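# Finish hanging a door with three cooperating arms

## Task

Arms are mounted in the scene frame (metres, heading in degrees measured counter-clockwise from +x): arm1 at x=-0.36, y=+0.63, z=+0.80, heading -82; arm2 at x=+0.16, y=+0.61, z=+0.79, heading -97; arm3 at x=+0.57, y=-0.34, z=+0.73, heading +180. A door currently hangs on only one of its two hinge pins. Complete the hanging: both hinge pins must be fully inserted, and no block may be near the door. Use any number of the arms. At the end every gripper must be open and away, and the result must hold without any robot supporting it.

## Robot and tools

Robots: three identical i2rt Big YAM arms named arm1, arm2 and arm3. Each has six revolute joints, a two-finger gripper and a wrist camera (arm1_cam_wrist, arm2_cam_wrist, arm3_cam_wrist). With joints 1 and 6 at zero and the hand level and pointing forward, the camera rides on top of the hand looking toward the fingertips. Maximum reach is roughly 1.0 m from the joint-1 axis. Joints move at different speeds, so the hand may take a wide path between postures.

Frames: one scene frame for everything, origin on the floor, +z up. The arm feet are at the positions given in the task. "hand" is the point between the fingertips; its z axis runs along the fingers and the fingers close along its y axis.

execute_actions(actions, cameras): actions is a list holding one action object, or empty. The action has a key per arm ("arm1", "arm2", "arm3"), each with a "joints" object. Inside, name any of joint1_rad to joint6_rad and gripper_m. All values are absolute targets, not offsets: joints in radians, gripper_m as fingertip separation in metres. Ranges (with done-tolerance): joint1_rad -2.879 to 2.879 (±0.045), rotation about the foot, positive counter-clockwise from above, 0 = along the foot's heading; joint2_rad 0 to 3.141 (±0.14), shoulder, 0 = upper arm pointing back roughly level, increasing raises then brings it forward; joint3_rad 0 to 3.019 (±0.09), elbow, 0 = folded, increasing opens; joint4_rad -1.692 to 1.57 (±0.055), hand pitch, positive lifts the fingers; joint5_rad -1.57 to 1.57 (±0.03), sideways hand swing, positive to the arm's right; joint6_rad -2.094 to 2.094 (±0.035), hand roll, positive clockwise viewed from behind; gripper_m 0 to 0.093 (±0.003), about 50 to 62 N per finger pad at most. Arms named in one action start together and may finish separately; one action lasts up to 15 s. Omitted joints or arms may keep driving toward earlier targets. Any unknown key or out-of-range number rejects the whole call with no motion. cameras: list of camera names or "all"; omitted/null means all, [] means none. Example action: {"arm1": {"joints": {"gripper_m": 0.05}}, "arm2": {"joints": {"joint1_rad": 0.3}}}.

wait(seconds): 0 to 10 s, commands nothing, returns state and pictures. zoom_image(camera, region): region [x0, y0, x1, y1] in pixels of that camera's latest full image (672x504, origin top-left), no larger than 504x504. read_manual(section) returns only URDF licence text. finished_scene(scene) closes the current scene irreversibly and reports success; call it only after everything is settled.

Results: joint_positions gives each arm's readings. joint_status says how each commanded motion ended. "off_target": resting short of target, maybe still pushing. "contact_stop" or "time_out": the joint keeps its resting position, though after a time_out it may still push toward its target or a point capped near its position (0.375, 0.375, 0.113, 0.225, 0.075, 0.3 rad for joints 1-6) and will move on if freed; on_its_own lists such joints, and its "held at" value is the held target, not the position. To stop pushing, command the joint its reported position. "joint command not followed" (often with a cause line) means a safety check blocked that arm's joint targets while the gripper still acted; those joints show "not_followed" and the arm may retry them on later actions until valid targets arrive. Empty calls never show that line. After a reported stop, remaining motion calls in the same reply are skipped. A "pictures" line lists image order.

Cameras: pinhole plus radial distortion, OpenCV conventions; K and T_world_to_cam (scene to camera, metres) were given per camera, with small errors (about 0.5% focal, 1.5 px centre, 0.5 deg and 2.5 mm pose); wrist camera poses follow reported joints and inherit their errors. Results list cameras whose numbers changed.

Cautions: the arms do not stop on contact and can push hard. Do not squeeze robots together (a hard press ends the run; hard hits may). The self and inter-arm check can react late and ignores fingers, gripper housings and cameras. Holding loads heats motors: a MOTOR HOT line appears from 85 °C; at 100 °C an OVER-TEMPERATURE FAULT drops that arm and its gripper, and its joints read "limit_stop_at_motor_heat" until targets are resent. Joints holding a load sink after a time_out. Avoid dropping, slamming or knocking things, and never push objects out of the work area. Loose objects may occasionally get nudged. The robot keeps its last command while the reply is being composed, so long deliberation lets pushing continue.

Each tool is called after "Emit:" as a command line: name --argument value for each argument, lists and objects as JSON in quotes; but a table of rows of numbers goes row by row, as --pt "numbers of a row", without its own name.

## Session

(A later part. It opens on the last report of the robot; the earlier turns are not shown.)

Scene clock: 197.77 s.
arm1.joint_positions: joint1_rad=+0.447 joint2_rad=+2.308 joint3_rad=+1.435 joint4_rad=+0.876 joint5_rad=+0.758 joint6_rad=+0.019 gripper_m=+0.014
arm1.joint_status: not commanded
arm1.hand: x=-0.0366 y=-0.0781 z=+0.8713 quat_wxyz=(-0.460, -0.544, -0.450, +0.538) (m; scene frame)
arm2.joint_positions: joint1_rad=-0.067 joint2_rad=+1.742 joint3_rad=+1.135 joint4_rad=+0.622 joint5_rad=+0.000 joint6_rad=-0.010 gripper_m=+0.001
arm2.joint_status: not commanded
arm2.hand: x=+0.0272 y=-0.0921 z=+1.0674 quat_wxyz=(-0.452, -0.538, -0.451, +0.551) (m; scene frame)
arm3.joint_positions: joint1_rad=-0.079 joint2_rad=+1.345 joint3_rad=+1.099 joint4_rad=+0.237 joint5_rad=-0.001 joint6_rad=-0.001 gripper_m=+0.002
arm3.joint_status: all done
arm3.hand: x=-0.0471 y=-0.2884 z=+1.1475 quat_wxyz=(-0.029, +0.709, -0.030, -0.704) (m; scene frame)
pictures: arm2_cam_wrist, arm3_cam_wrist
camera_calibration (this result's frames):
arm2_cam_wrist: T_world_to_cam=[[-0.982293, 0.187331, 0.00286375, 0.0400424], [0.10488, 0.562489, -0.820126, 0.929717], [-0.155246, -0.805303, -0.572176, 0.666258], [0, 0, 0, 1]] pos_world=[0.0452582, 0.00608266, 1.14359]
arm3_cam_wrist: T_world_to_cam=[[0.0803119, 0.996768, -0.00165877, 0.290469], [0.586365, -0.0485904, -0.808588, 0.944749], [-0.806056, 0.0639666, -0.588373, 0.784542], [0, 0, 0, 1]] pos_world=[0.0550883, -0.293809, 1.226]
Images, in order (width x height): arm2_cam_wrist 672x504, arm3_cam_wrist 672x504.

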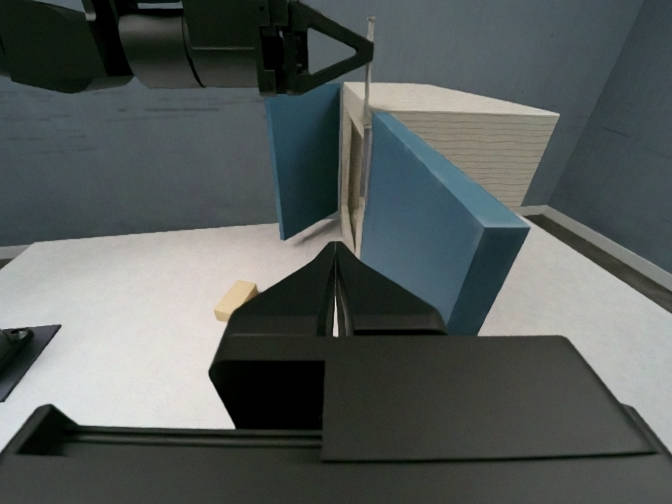

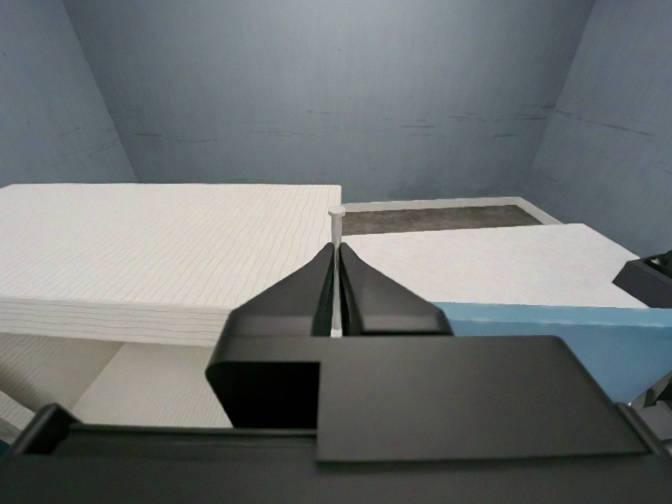

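Emit:
execute_actions --actions '[{"arm3":{"joints":{"joint2_rad":1.375}}}]' --cameras '["arm2_cam_wrist","arm3_cam_wrist"]'

Emit:
zoom_image --camera "arm3_cam_wrist" --region '[317, 300, 357, 340]'

Emit:
zoom_image --camera "arm2_cam_wrist" --region '[345, 85, 405, 145]'

Scene clock: 212.77 s.
arm1.joint_positions: joint1_rad=+0.447 joint2_rad=+2.308 joint3_rad=+1.435 joint4_rad=+0.876 joint5_rad=+0.758 joint6_rad=+0.019 gripper_m=+0.014
arm1.joint_status: not commanded
arm1.hand: x=-0.0366 y=-0.0781 z=+0.8713 quat_wxyz=(-0.460, -0.544, -0.450, +0.538) (m; scene frame)
arm2.joint_positions: joint1_rad=-0.067 joint2_rad=+1.742 joint3_rad=+1.135 joint4_rad=+0.622 joint5_rad=+0.000 joint6_rad=-0.010 gripper_m=+0.001
arm2.joint_status: not commanded
arm2.hand: x=+0.0272 y=-0.0921 z=+1.0674 quat_wxyz=(-0.452, -0.538, -0.451, +0.551) (m; scene frame)
arm3.joint_positions: joint1_rad=-0.079 joint2_rad=+1.361 joint3_rad=+1.099 joint4_rad=+0.238 joint5_rad=-0.001 joint6_rad=-0.001 gripper_m=+0.002
arm3.joint_status: all done
arm3.hand: x=-0.0516 y=-0.2881 z=+1.1381 quat_wxyz=(-0.029, +0.715, -0.030, -0.698) (m; scene frame)
pictures: arm2_cam_wrist, arm3_cam_wrist
camera_calibration (this result's frames):
arm2_cam_wrist: T_world_to_cam=[[-0.982293, 0.187331, 0.00286375, 0.0400424], [0.10488, 0.562489, -0.820126, 0.929717], [-0.155246, -0.805303, -0.572176, 0.666258], [0, 0, 0, 1]] pos_world=[0.0452582, 0.00608266, 1.14359]
arm3_cam_wrist: T_world_to_cam=[[0.0803082, 0.996769, -0.00172161, 0.290524], [0.598592, -0.0496086, -0.799516, 0.929829], [-0.797018, 0.0631772, -0.600642, 0.789508], [0, 0, 0, 1]] pos_world=[0.0493326, -0.293336, 1.21813]
Images, in order (width x height): arm2_cam_wrist 672x504, arm3_cam_wrist 672x504.

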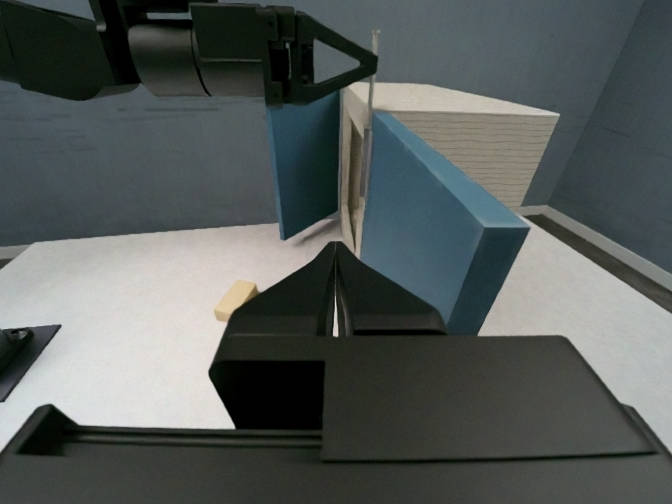

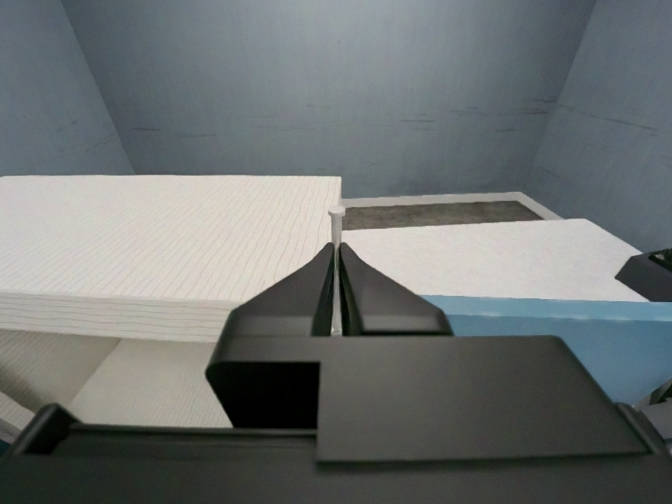

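Region (317, 300, 357, 340) of arm3_cam_wrist's 672x504 image, scaled by 12.600, with more detail than that image has.

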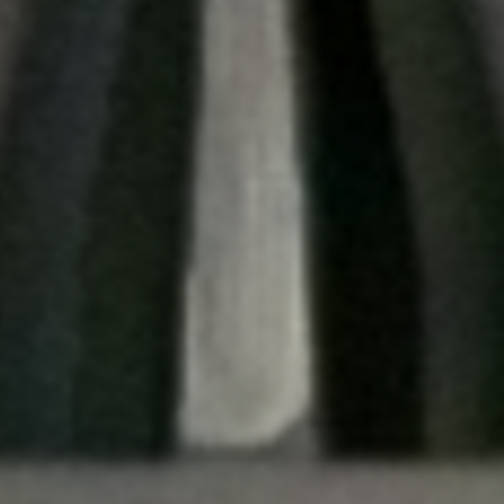

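Region (345, 85, 405, 145) of arm2_cam_wrist's 672x504 image, scaled by 8.400, with more detail than that image has.

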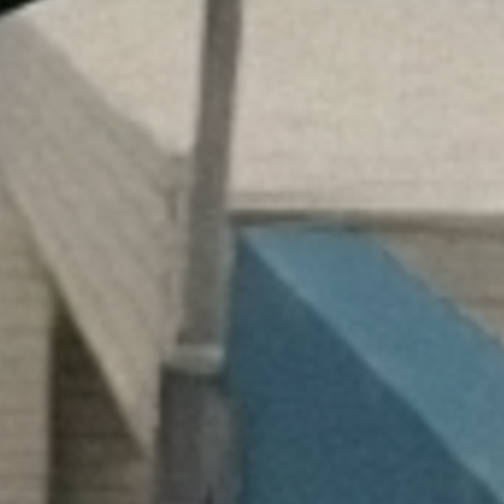

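Emit:
execute_actions --actions '[{"arm3":{"joints":{"joint2_rad":1.385,"joint3_rad":1.065,"joint4_rad":0.295,"joint5_rad":-0.008}}}]' --cameras '["arm2_cam_wrist","arm3_cam_wrist"]'

Emit:
zoom_image --camera "arm3_cam_wrist" --region '[297, 260, 377, 340]'

Emit:
zoom_image --camera "arm2_cam_wrist" --region '[320, 30, 430, 160]'

Scene clock: 228.00 s.
arm1.joint_positions: joint1_rad=+0.447 joint2_rad=+2.308 joint3_rad=+1.435 joint4_rad=+0.876 joint5_rad=+0.758 joint6_rad=+0.019 gripper_m=+0.014
arm1.joint_status: not commanded
arm1.hand: x=-0.0366 y=-0.0781 z=+0.8713 quat_wxyz=(-0.460, -0.544, -0.450, +0.538) (m; scene frame)
arm2.joint_positions: joint1_rad=-0.067 joint2_rad=+1.742 joint3_rad=+1.135 joint4_rad=+0.622 joint5_rad=+0.000 joint6_rad=-0.010 gripper_m=+0.001
arm2.joint_status: not commanded
arm2.hand: x=+0.0272 y=-0.0921 z=+1.0674 quat_wxyz=(-0.452, -0.538, -0.451, +0.551) (m; scene frame)
arm3.joint_positions: joint1_rad=-0.079 joint2_rad=+1.367 joint3_rad=+1.084 joint4_rad=+0.287 joint5_rad=-0.004 joint6_rad=-0.001 gripper_m=+0.002
arm3.joint_status: all done
arm3.hand: x=-0.0520 y=-0.2887 z=+1.1375 quat_wxyz=(-0.028, +0.705, -0.029, -0.708) (m; scene frame)
pictures: arm2_cam_wrist, arm3_cam_wrist
camera_calibration (this result's frames):
arm2_cam_wrist: T_world_to_cam=[[-0.982293, 0.187331, 0.00286375, 0.0400424], [0.10488, 0.562489, -0.820126, 0.929717], [-0.155246, -0.805303, -0.572176, 0.666258], [0, 0, 0, 1]] pos_world=[0.0452582, 0.00608266, 1.14359]
arm3_cam_wrist: T_world_to_cam=[[0.0765129, 0.997067, -0.00158647, 0.290914], [0.576038, -0.0455026, -0.816155, 0.9485], [-0.813834, 0.0615325, -0.57783, 0.761622], [0, 0, 0, 1]] pos_world=[0.0512038, -0.293766, 1.21467]
Images, in order (width x height): arm2_cam_wrist 672x504, arm3_cam_wrist 672x504.

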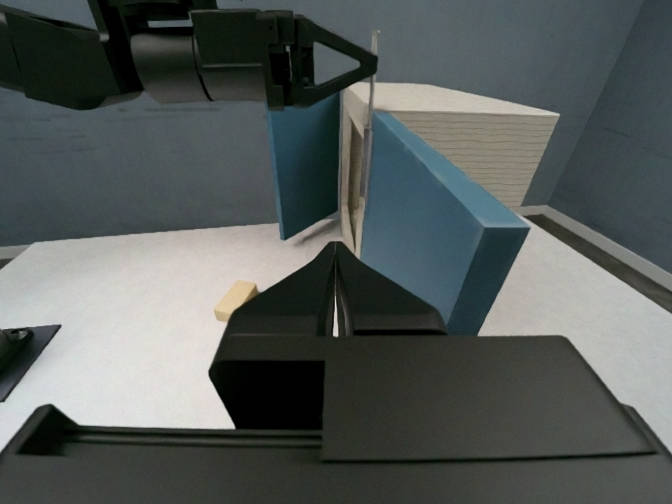

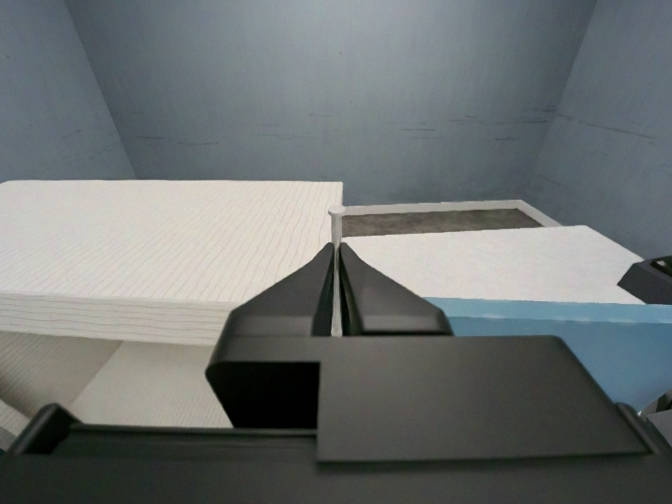

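Region (297, 260, 377, 340) of arm3_cam_wrist's 672x504 image, scaled by 6.300, with more detail than that image has.

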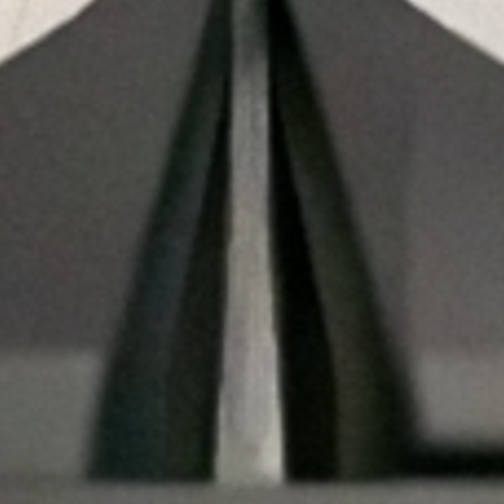

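Region (320, 30, 430, 160) of arm2_cam_wrist's 672x504 image, scaled by 3.877, with more detail than that image has; it fills the left 426 columns of this view, and the rest is white.

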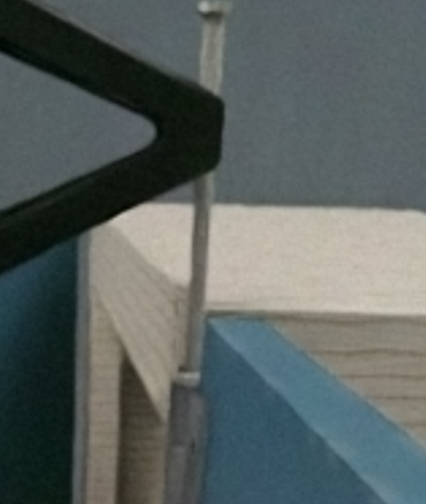

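Emit:
execute_actions --actions '[{"arm3":{"joints":{"joint3_rad":1.04}}}]' --cameras '["arm2_cam_wrist","arm3_cam_wrist"]'

Emit:
zoom_image --camera "arm3_cam_wrist" --region '[317, 300, 357, 340]'

Emit:
zoom_image --camera "arm2_cam_wrist" --region '[345, 85, 405, 145]'

Scene clock: 234.40 s.
arm1.joint_positions: joint1_rad=+0.447 joint2_rad=+2.308 joint3_rad=+1.435 joint4_rad=+0.876 joint5_rad=+0.758 joint6_rad=+0.019 gripper_m=+0.014
arm1.joint_status: not commanded
arm1.hand: x=-0.0366 y=-0.0781 z=+0.8713 quat_wxyz=(-0.460, -0.544, -0.450, +0.538) (m; scene frame)
arm2.joint_positions: joint1_rad=-0.067 joint2_rad=+1.742 joint3_rad=+1.135 joint4_rad=+0.622 joint5_rad=+0.000 joint6_rad=-0.010 gripper_m=+0.001
arm2.joint_status: not commanded
arm2.hand: x=+0.0272 y=-0.0921 z=+1.0674 quat_wxyz=(-0.452, -0.538, -0.451, +0.551) (m; scene frame)
arm3.joint_positions: joint1_rad=-0.079 joint2_rad=+1.367 joint3_rad=+1.075 joint4_rad=+0.305 joint5_rad=-0.004 joint6_rad=-0.001 gripper_m=+0.002
arm3.joint_status: all done
arm3.hand: x=-0.0509 y=-0.2888 z=+1.1358 quat_wxyz=(-0.028, +0.702, -0.028, -0.711) (m; scene frame)
pictures: arm2_cam_wrist, arm3_cam_wrist
camera_calibration (this result's frames):
arm2_cam_wrist: T_world_to_cam=[[-0.982293, 0.187331, 0.00286375, 0.0400424], [0.10488, 0.562489, -0.820126, 0.929717], [-0.155246, -0.805303, -0.572176, 0.666258], [0, 0, 0, 1]] pos_world=[0.0452582, 0.00608266, 1.14359]
arm3_cam_wrist: T_world_to_cam=[[0.0765159, 0.997067, -0.00152298, 0.290851], [0.569504, -0.044958, -0.820758, 0.951566], [-0.818419, 0.0619337, -0.571274, 0.753983], [0, 0, 0, 1]] pos_world=[0.0528992, -0.293914, 1.21218]
Images, in order (width x height): arm2_cam_wrist 672x504, arm3_cam_wrist 672x504.

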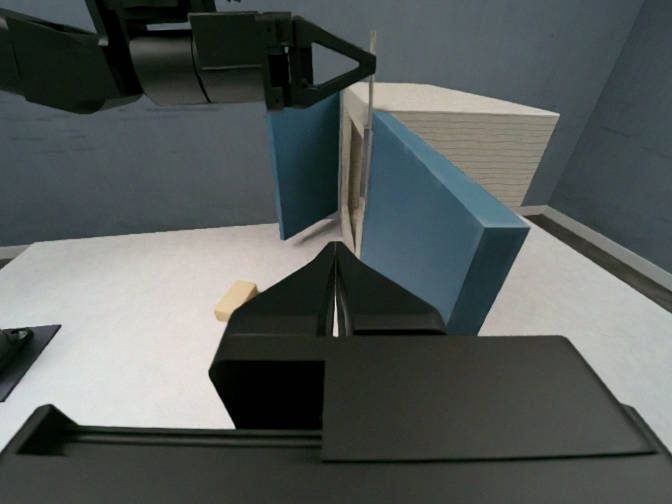

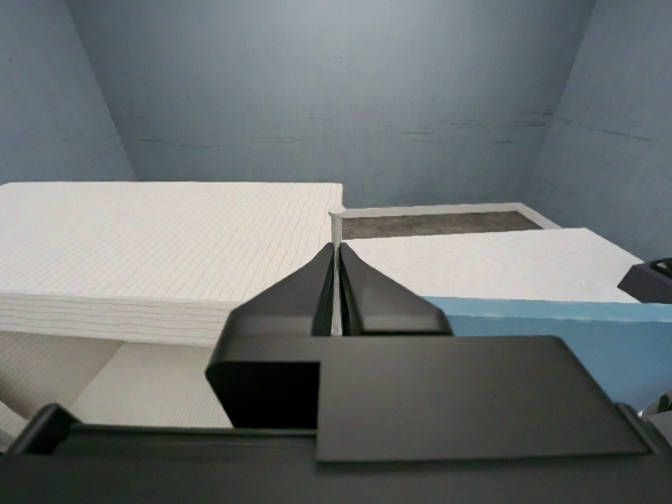

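Region (317, 300, 357, 340) of arm3_cam_wrist's 672x504 image, scaled by 12.600, with more detail than that image has.

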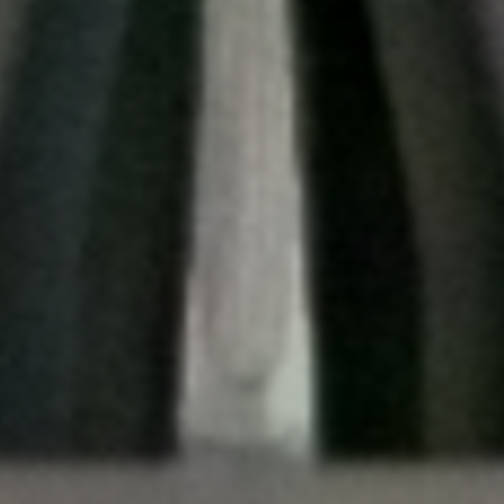

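Region (345, 85, 405, 145) of arm2_cam_wrist's 672x504 image, scaled by 8.400, with more detail than that image has.

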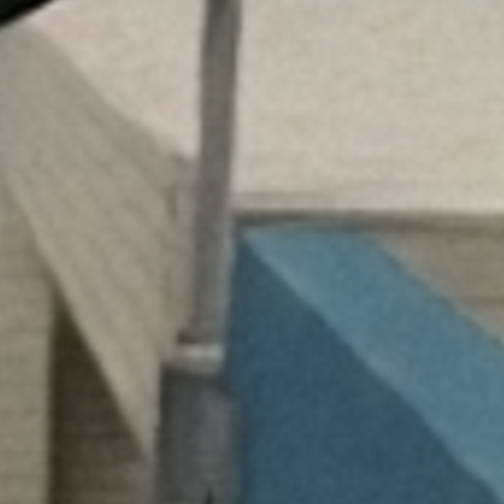

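Emit:
execute_actions --actions '[{"arm3":{"joints":{"joint2_rad":1.355,"joint4_rad":0.275,"joint5_rad":-0.015}}}]' --cameras '["arm2_cam_wrist","arm3_cam_wrist"]'

Emit:
zoom_image --camera "arm3_cam_wrist" --region '[307, 280, 367, 340]'

Emit:
zoom_image --camera "arm2_cam_wrist" --region '[345, 85, 405, 145]'

Scene clock: 243.50 s.
arm1.joint_positions: joint1_rad=+0.447 joint2_rad=+2.308 joint3_rad=+1.435 joint4_rad=+0.876 joint5_rad=+0.758 joint6_rad=+0.019 gripper_m=+0.014
arm1.joint_status: not commanded
arm1.hand: x=-0.0366 y=-0.0781 z=+0.8713 quat_wxyz=(-0.460, -0.544, -0.450, +0.538) (m; scene frame)
arm2.joint_positions: joint1_rad=-0.067 joint2_rad=+1.742 joint3_rad=+1.135 joint4_rad=+0.622 joint5_rad=+0.000 joint6_rad=-0.010 gripper_m=+0.001
arm2.joint_status: not commanded
arm2.hand: x=+0.0272 y=-0.0921 z=+1.0674 quat_wxyz=(-0.452, -0.538, -0.451, +0.551) (m; scene frame)
arm3.joint_positions: joint1_rad=-0.079 joint2_rad=+1.353 joint3_rad=+1.065 joint4_rad=+0.298 joint5_rad=-0.010 joint6_rad=-0.001 gripper_m=+0.002
arm3.joint_status: all done
arm3.hand: x=-0.0460 y=-0.2902 z=+1.1365 quat_wxyz=(-0.026, +0.703, -0.026, -0.710) (m; scene frame)
pictures: arm2_cam_wrist, arm3_cam_wrist
camera_calibration (this result's frames):
arm2_cam_wrist: T_world_to_cam=[[-0.982293, 0.187331, 0.00286375, 0.0400424], [0.10488, 0.562489, -0.820126, 0.929717], [-0.155246, -0.805303, -0.572176, 0.666258], [0, 0, 0, 1]] pos_world=[0.0452582, 0.00608266, 1.14359]
arm3_cam_wrist: T_world_to_cam=[[0.0704281, 0.997516, -0.00148118, 0.291742], [0.571946, -0.0415978, -0.819236, 0.948659], [-0.817263, 0.0568501, -0.573454, 0.759509], [0, 0, 0, 1]] pos_world=[0.05759, -0.294733, 1.21315]
Images, in order (width x height): arm2_cam_wrist 672x504, arm3_cam_wrist 672x504.

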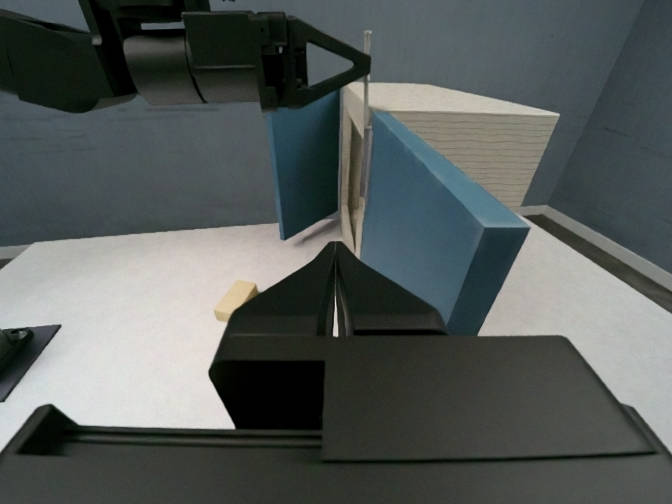

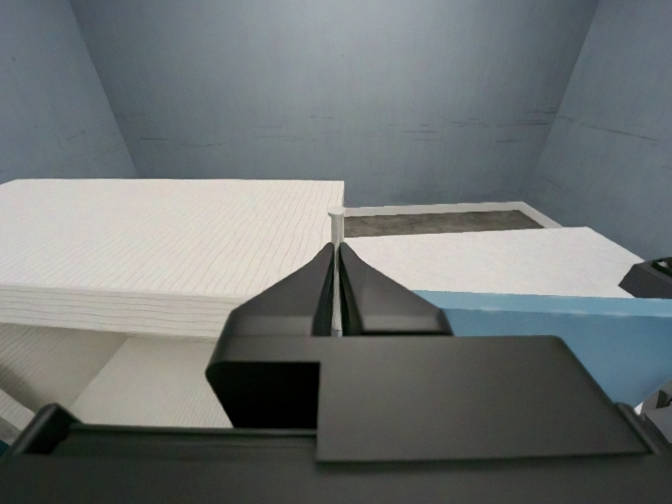

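Region (307, 280, 367, 340) of arm3_cam_wrist's 672x504 image, scaled by 8.400, with more detail than that image has.

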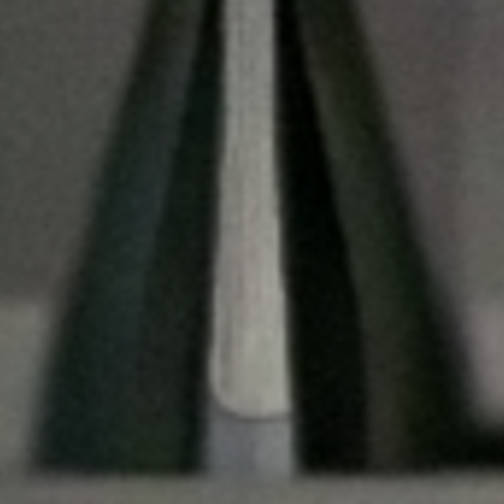

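Region (345, 85, 405, 145) of arm2_cam_wrist's 672x504 image, scaled by 8.400, with more detail than that image has.

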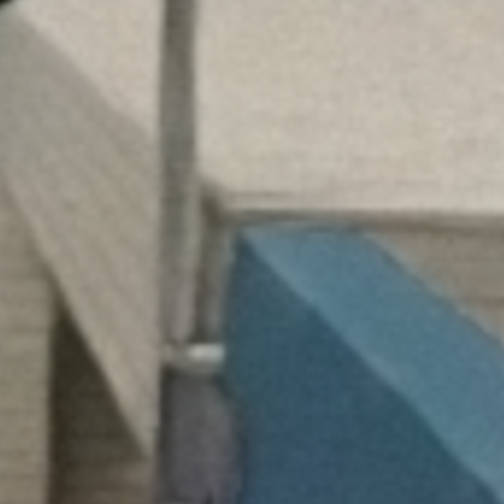

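Emit:
execute_actions --actions '[{"arm3":{"joints":{"joint2_rad":1.378,"joint5_rad":-0.004}}}]' --cameras '["arm2_cam_wrist","arm3_cam_wrist"]'

Emit:
zoom_image --camera "arm3_cam_wrist" --region '[307, 280, 367, 340]'

Emit:
zoom_image --camera "arm2_cam_wrist" --region '[345, 85, 405, 145]'

Scene clock: 252.67 s.
arm1.joint_positions: joint1_rad=+0.447 joint2_rad=+2.308 joint3_rad=+1.435 joint4_rad=+0.876 joint5_rad=+0.758 joint6_rad=+0.019 gripper_m=+0.014
arm1.joint_status: not commanded
arm1.hand: x=-0.0366 y=-0.0781 z=+0.8713 quat_wxyz=(-0.460, -0.544, -0.450, +0.538) (m; scene frame)
arm2.joint_positions: joint1_rad=-0.067 joint2_rad=+1.742 joint3_rad=+1.135 joint4_rad=+0.622 joint5_rad=+0.000 joint6_rad=-0.010 gripper_m=+0.001
arm2.joint_status: not commanded
arm2.hand: x=+0.0272 y=-0.0921 z=+1.0674 quat_wxyz=(-0.452, -0.538, -0.451, +0.551) (m; scene frame)
arm3.joint_positions: joint1_rad=-0.079 joint2_rad=+1.353 joint3_rad=+1.065 joint4_rad=+0.298 joint5_rad=-0.009 joint6_rad=+0.000 gripper_m=+0.002
arm3.joint_status: all done
arm3.hand: x=-0.0460 y=-0.2900 z=+1.1365 quat_wxyz=(-0.026, +0.703, -0.027, -0.710) (m; scene frame)
pictures: arm2_cam_wrist, arm3_cam_wrist
camera_calibration (this result's frames):
arm2_cam_wrist: T_world_to_cam=[[-0.982293, 0.187331, 0.00286375, 0.0400424], [0.10488, 0.562489, -0.820126, 0.929717], [-0.155246, -0.805303, -0.572176, 0.666258], [0, 0, 0, 1]] pos_world=[0.0452582, 0.00608266, 1.14359]
arm3_cam_wrist: T_world_to_cam=[[0.0715536, 0.997432, -0.0030188, 0.29332], [0.571805, -0.0434996, -0.819235, 0.9481], [-0.817263, 0.0568931, -0.57345, 0.759517], [0, 0, 0, 1]] pos_world=[0.0576083, -0.294536, 1.21315]
Images, in order (width x height): arm2_cam_wrist 672x504, arm3_cam_wrist 672x504.

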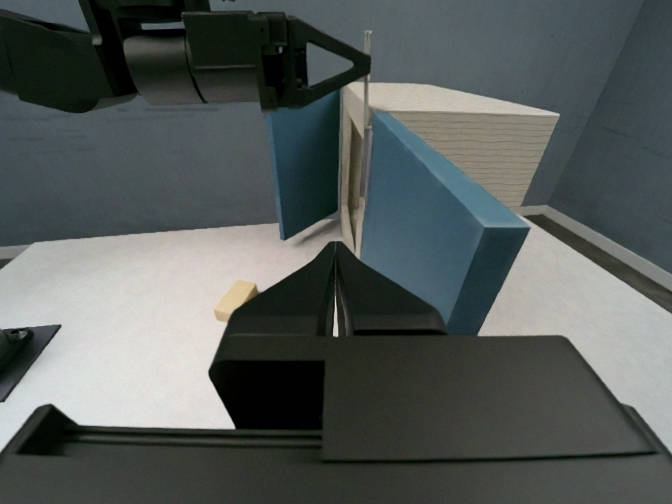

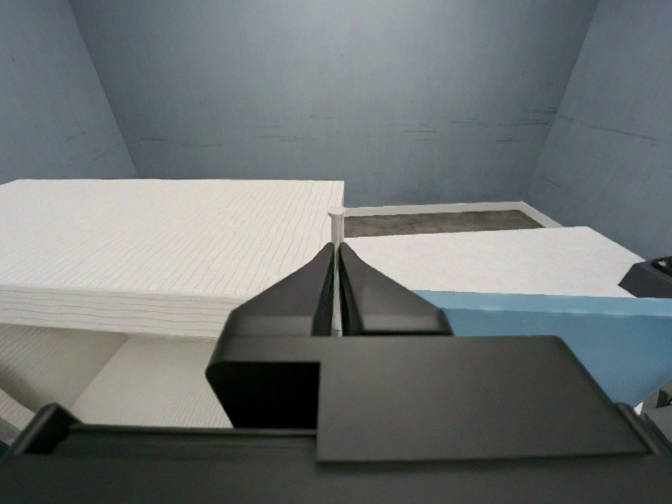

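Region (307, 280, 367, 340) of arm3_cam_wrist's 672x504 image, scaled by 8.400, with more detail than that image has.

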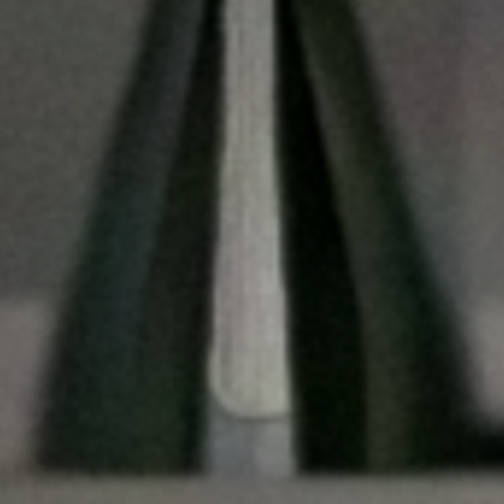

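Region (345, 85, 405, 145) of arm2_cam_wrist's 672x504 image, scaled by 8.400, with more detail than that image has.

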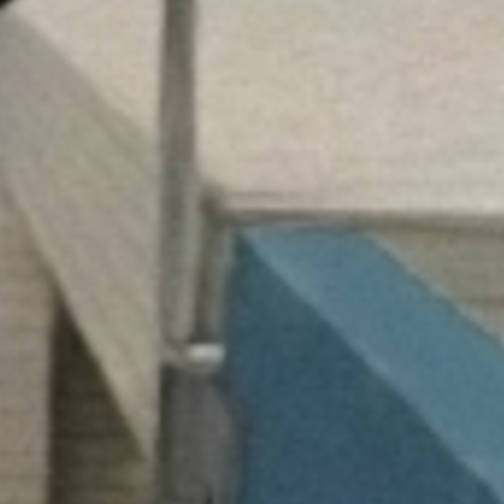

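Emit:
execute_actions --actions '[{"arm3":{"joints":{"joint2_rad":1.385,"joint3_rad":1.10}}}]' --cameras '["arm2_cam_wrist","arm3_cam_wrist"]'

Emit:
zoom_image --camera "arm3_cam_wrist" --region '[307, 280, 367, 340]'

Emit:
zoom_image --camera "arm2_cam_wrist" --region '[345, 85, 405, 145]'

Scene clock: 260.63 s.
arm1.joint_positions: joint1_rad=+0.447 joint2_rad=+2.308 joint3_rad=+1.435 joint4_rad=+0.876 joint5_rad=+0.758 joint6_rad=+0.019 gripper_m=+0.014
arm1.joint_status: not commanded
arm1.hand: x=-0.0366 y=-0.0781 z=+0.8713 quat_wxyz=(-0.460, -0.544, -0.450, +0.538) (m; scene frame)
arm2.joint_positions: joint1_rad=-0.067 joint2_rad=+1.742 joint3_rad=+1.135 joint4_rad=+0.622 joint5_rad=+0.000 joint6_rad=-0.010 gripper_m=+0.001
arm2.joint_status: not commanded
arm2.hand: x=+0.0272 y=-0.0921 z=+1.0674 quat_wxyz=(-0.452, -0.538, -0.451, +0.551) (m; scene frame)
arm3.joint_positions: joint1_rad=-0.079 joint2_rad=+1.353 joint3_rad=+1.065 joint4_rad=+0.298 joint5_rad=-0.009 joint6_rad=+0.000 gripper_m=+0.002
arm3.joint_status: all done
arm3.hand: x=-0.0460 y=-0.2900 z=+1.1365 quat_wxyz=(-0.026, +0.703, -0.027, -0.710) (m; scene frame)
pictures: arm2_cam_wrist, arm3_cam_wrist
camera_calibration (this result's frames):
arm2_cam_wrist: T_world_to_cam=[[-0.982293, 0.187331, 0.00286375, 0.0400424], [0.10488, 0.562489, -0.820126, 0.929717], [-0.155246, -0.805303, -0.572176, 0.666258], [0, 0, 0, 1]] pos_world=[0.0452582, 0.00608266, 1.14359]
arm3_cam_wrist: T_world_to_cam=[[0.0715536, 0.997432, -0.0030188, 0.29332], [0.571805, -0.0434996, -0.819235, 0.9481], [-0.817263, 0.0568931, -0.57345, 0.759517], [0, 0, 0, 1]] pos_world=[0.0576083, -0.294536, 1.21315]
Images, in order (width x height): arm2_cam_wrist 672x504, arm3_cam_wrist 672x504.

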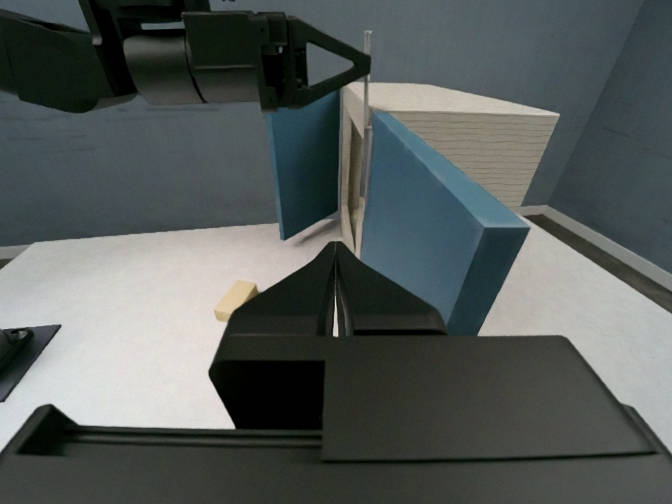

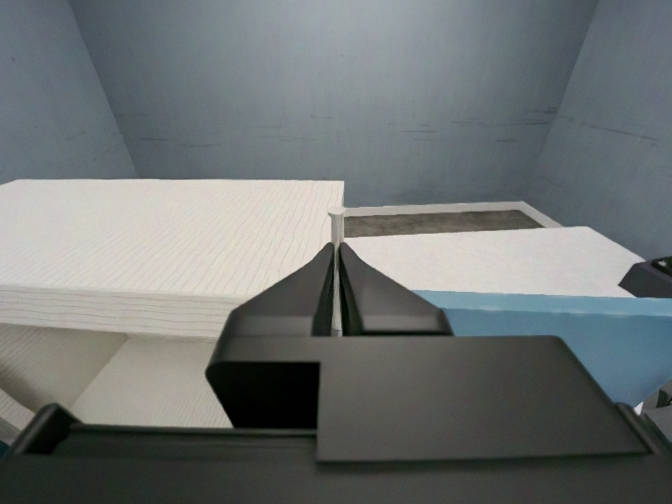

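Region (307, 280, 367, 340) of arm3_cam_wrist's 672x504 image, scaled by 8.400, with more detail than that image has.

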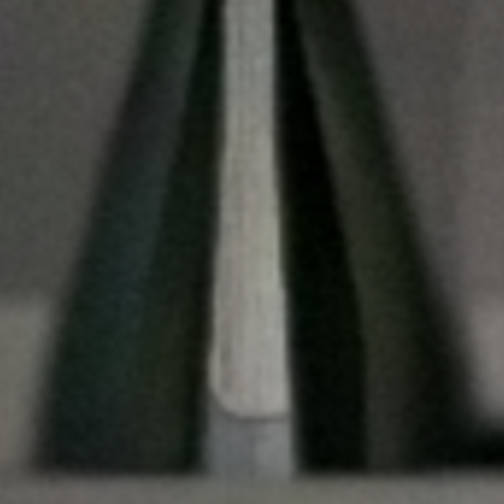

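Region (345, 85, 405, 145) of arm2_cam_wrist's 672x504 image, scaled by 8.400, with more detail than that image has.

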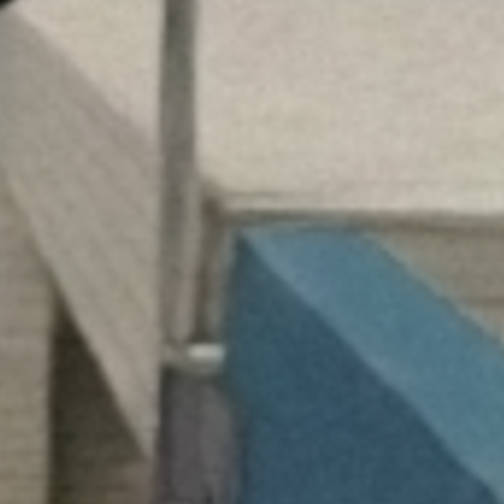

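Emit:
execute_actions --actions '[{"arm3":{"joints":{"joint3_rad":1.122}}}]' --cameras '["arm2_cam_wrist","arm3_cam_wrist"]'

Emit:
zoom_image --camera "arm3_cam_wrist" --region '[307, 280, 367, 340]'

Emit:
zoom_image --camera "arm2_cam_wrist" --region '[345, 85, 405, 145]'

Scene clock: 265.47 s.
arm1.joint_positions: joint1_rad=+0.447 joint2_rad=+2.308 joint3_rad=+1.435 joint4_rad=+0.876 joint5_rad=+0.758 joint6_rad=+0.019 gripper_m=+0.014
arm1.joint_status: not commanded
arm1.hand: x=-0.0366 y=-0.0781 z=+0.8713 quat_wxyz=(-0.460, -0.544, -0.450, +0.538) (m; scene frame)
arm2.joint_positions: joint1_rad=-0.067 joint2_rad=+1.742 joint3_rad=+1.135 joint4_rad=+0.622 joint5_rad=+0.000 joint6_rad=-0.010 gripper_m=+0.001
arm2.joint_status: not commanded
arm2.hand: x=+0.0272 y=-0.0921 z=+1.0674 quat_wxyz=(-0.452, -0.538, -0.451, +0.551) (m; scene frame)
arm3.joint_positions: joint1_rad=-0.079 joint2_rad=+1.355 joint3_rad=+1.067 joint4_rad=+0.290 joint5_rad=-0.008 joint6_rad=+0.000 gripper_m=+0.002
arm3.joint_status: all done
arm3.hand: x=-0.0469 y=-0.2898 z=+1.1348 quat_wxyz=(-0.026, +0.705, -0.028, -0.708) (m; scene frame)
pictures: arm2_cam_wrist, arm3_cam_wrist
camera_calibration (this result's frames):
arm2_cam_wrist: T_world_to_cam=[[-0.982293, 0.187331, 0.00286375, 0.0400424], [0.10488, 0.562489, -0.820126, 0.929717], [-0.155246, -0.805303, -0.572176, 0.666258], [0, 0, 0, 1]] pos_world=[0.0452582, 0.00608266, 1.14359]
arm3_cam_wrist: T_world_to_cam=[[0.0727032, 0.997349, -0.00311578, 0.29325], [0.577658, -0.0446555, -0.815056, 0.942376], [-0.813034, 0.0574573, -0.579374, 0.764871], [0, 0, 0, 1]] pos_world=[0.0561745, -0.294337, 1.21215]
Images, in order (width x height): arm2_cam_wrist 672x504, arm3_cam_wrist 672x504.

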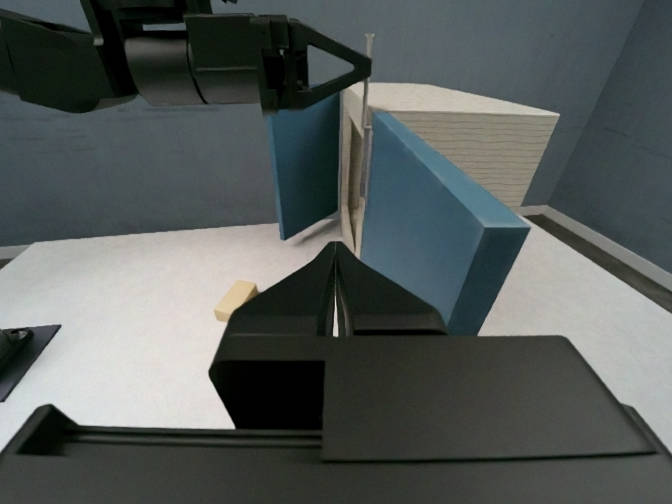

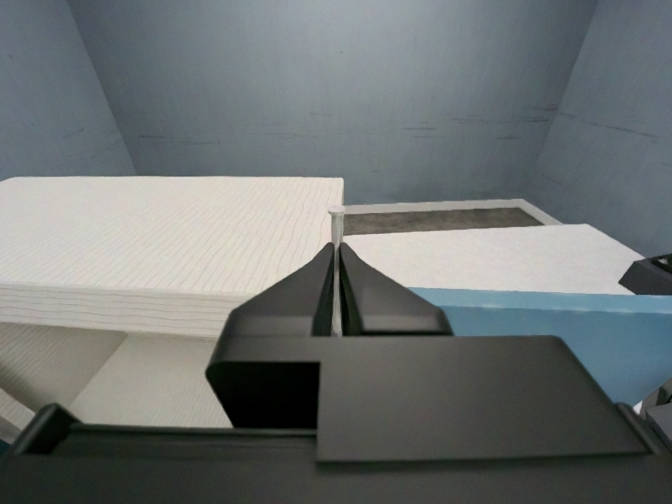

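Region (307, 280, 367, 340) of arm3_cam_wrist's 672x504 image, scaled by 8.400, with more detail than that image has.

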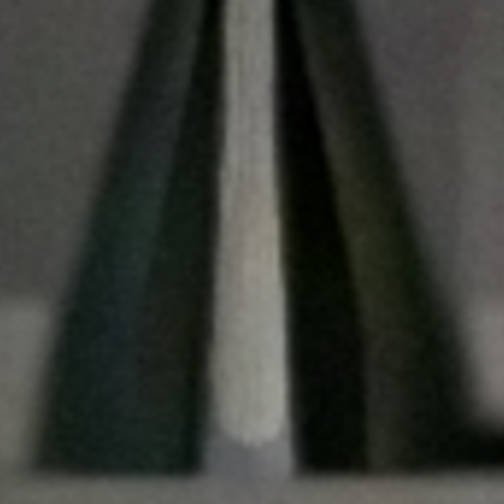

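Region (345, 85, 405, 145) of arm2_cam_wrist's 672x504 image, scaled by 8.400, with more detail than that image has.

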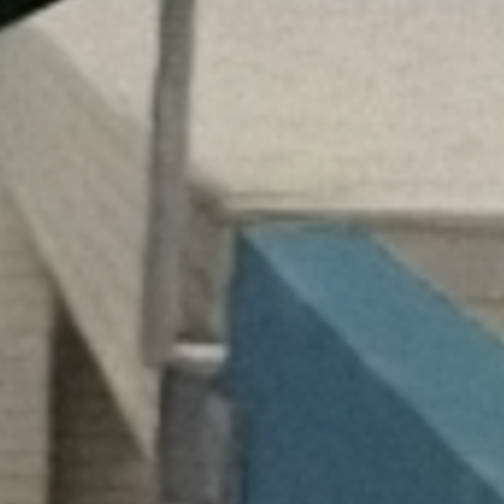

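Emit:
execute_actions --actions '[{"arm3":{"joints":{"joint2_rad":1.355,"joint3_rad":1.10,"joint4_rad":0.345}}}]' --cameras '["arm2_cam_wrist"]'

Emit:
zoom_image --camera "arm2_cam_wrist" --region '[330, 15, 420, 145]'

Emit:
zoom_image --camera "arm2_cam_wrist" --region '[345, 85, 405, 145]'

Scene clock: 276.80 s.
arm1.joint_positions: joint1_rad=+0.447 joint2_rad=+2.308 joint3_rad=+1.435 joint4_rad=+0.876 joint5_rad=+0.758 joint6_rad=+0.019 gripper_m=+0.014
arm1.joint_status: not commanded
arm1.hand: x=-0.0366 y=-0.0781 z=+0.8713 quat_wxyz=(-0.460, -0.544, -0.450, +0.538) (m; scene frame)
arm2.joint_positions: joint1_rad=-0.067 joint2_rad=+1.742 joint3_rad=+1.135 joint4_rad=+0.622 joint5_rad=+0.000 joint6_rad=-0.010 gripper_m=+0.001
arm2.joint_status: not commanded
arm2.hand: x=+0.0272 y=-0.0921 z=+1.0674 quat_wxyz=(-0.452, -0.538, -0.451, +0.551) (m; scene frame)
arm3.joint_positions: joint1_rad=-0.079 joint2_rad=+1.355 joint3_rad=+1.067 joint4_rad=+0.326 joint5_rad=-0.008 joint6_rad=+0.000 gripper_m=+0.002
arm3.joint_status: all done
arm3.hand: x=-0.0467 y=-0.2897 z=+1.1435 quat_wxyz=(-0.027, +0.693, -0.027, -0.720) (m; scene frame)
pictures: arm2_cam_wrist
camera_calibration (this result's frames):
arm2_cam_wrist: T_world_to_cam=[[-0.982293, 0.187331, 0.00286375, 0.0400424], [0.10488, 0.562489, -0.820126, 0.929717], [-0.155246, -0.805303, -0.572176, 0.666258], [0, 0, 0, 1]] pos_world=[0.0452582, 0.00608266, 1.14359]
Images, in order (width x height): arm2_cam_wrist 672x504.

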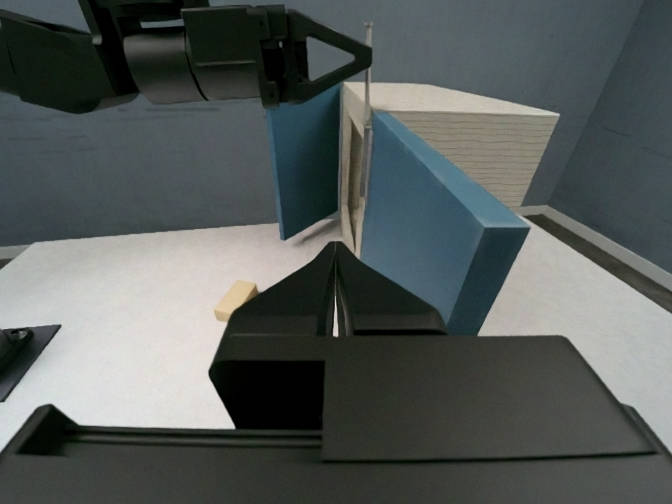

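Region (330, 15, 420, 145) of arm2_cam_wrist's 672x504 image, scaled by 3.877, with more detail than that image has; it fills the left 349 columns of this view, and the rest is white.

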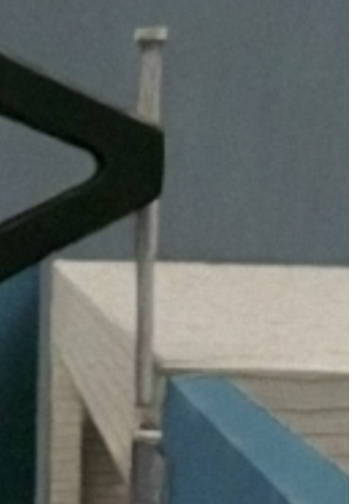

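Region (345, 85, 405, 145) of arm2_cam_wrist's 672x504 image, scaled by 8.400, with more detail than that image has.

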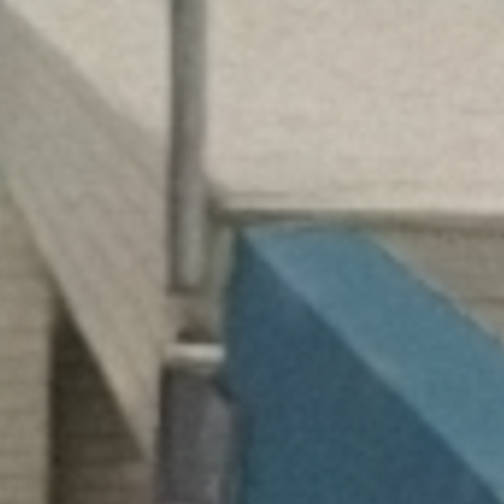

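Emit:
execute_actions --actions '[{"arm3":{"joints":{"joint2_rad":1.381,"joint4_rad":0.315}}}]' --cameras '["arm2_cam_wrist","arm3_cam_wrist"]'

Emit:
zoom_image --camera "arm3_cam_wrist" --region '[307, 280, 367, 340]'

Emit:
zoom_image --camera "arm2_cam_wrist" --region '[345, 85, 405, 145]'

Scene clock: 288.87 s.
arm1.joint_positions: joint1_rad=+0.447 joint2_rad=+2.308 joint3_rad=+1.435 joint4_rad=+0.876 joint5_rad=+0.758 joint6_rad=+0.019 gripper_m=+0.014
arm1.joint_status: not commanded
arm1.hand: x=-0.0366 y=-0.0781 z=+0.8713 quat_wxyz=(-0.460, -0.544, -0.450, +0.538) (m; scene frame)
arm2.joint_positions: joint1_rad=-0.067 joint2_rad=+1.742 joint3_rad=+1.135 joint4_rad=+0.622 joint5_rad=+0.000 joint6_rad=-0.010 gripper_m=+0.001
arm2.joint_status: not commanded
arm2.hand: x=+0.0272 y=-0.0921 z=+1.0674 quat_wxyz=(-0.452, -0.538, -0.451, +0.551) (m; scene frame)
arm3.joint_positions: joint1_rad=-0.079 joint2_rad=+1.364 joint3_rad=+1.067 joint4_rad=+0.324 joint5_rad=-0.007 joint6_rad=+0.000 gripper_m=+0.002
arm3.joint_status: all done
arm3.hand: x=-0.0492 y=-0.2894 z=+1.1377 quat_wxyz=(-0.027, +0.697, -0.028, -0.716) (m; scene frame)
pictures: arm2_cam_wrist, arm3_cam_wrist
camera_calibration (this result's frames):
arm2_cam_wrist: T_world_to_cam=[[-0.982293, 0.187331, 0.00286375, 0.0400424], [0.10488, 0.562489, -0.820126, 0.929717], [-0.155246, -0.805303, -0.572176, 0.666258], [0, 0, 0, 1]] pos_world=[0.0452582, 0.00608266, 1.14359]
arm3_cam_wrist: T_world_to_cam=[[0.0734386, 0.997296, -0.00284964, 0.292813], [0.557625, -0.0434309, -0.828956, 0.961276], [-0.826838, 0.0592884, -0.559306, 0.741684], [0, 0, 0, 1]] pos_world=[0.0557173, -0.294245, 1.21252]
Images, in order (width x height): arm2_cam_wrist 672x504, arm3_cam_wrist 672x504.

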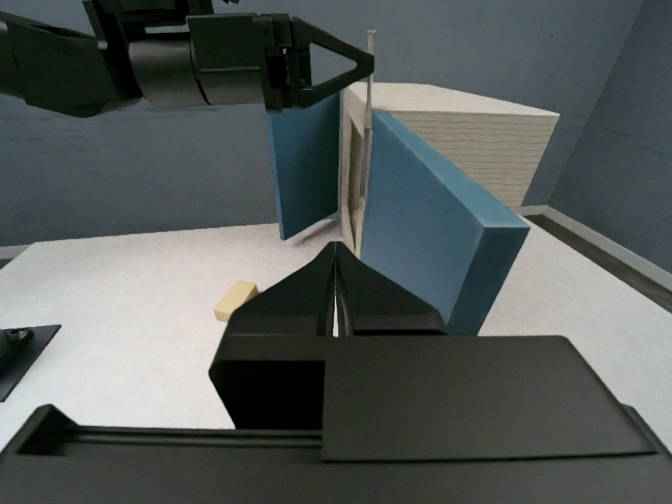

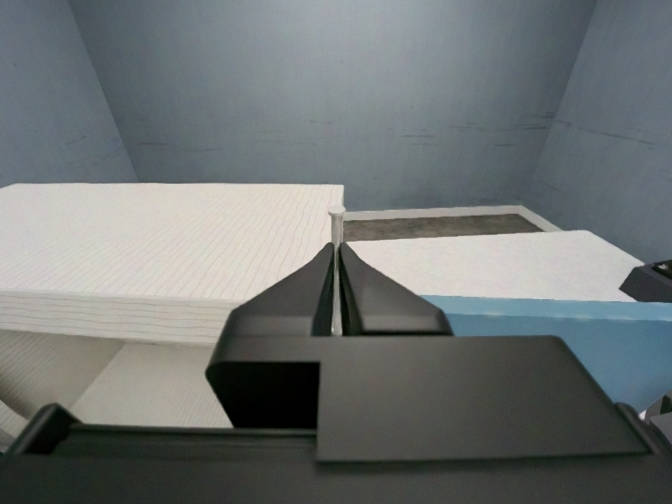

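Region (307, 280, 367, 340) of arm3_cam_wrist's 672x504 image, scaled by 8.400, with more detail than that image has.

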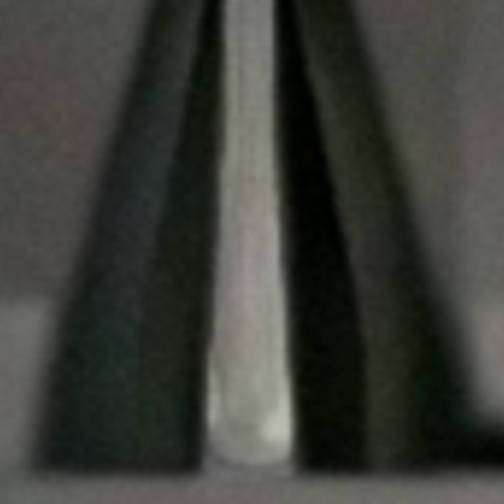

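Region (345, 85, 405, 145) of arm2_cam_wrist's 672x504 image, scaled by 8.400, with more detail than that image has.

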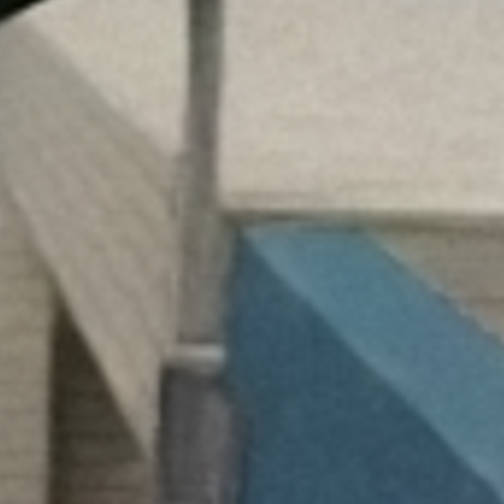

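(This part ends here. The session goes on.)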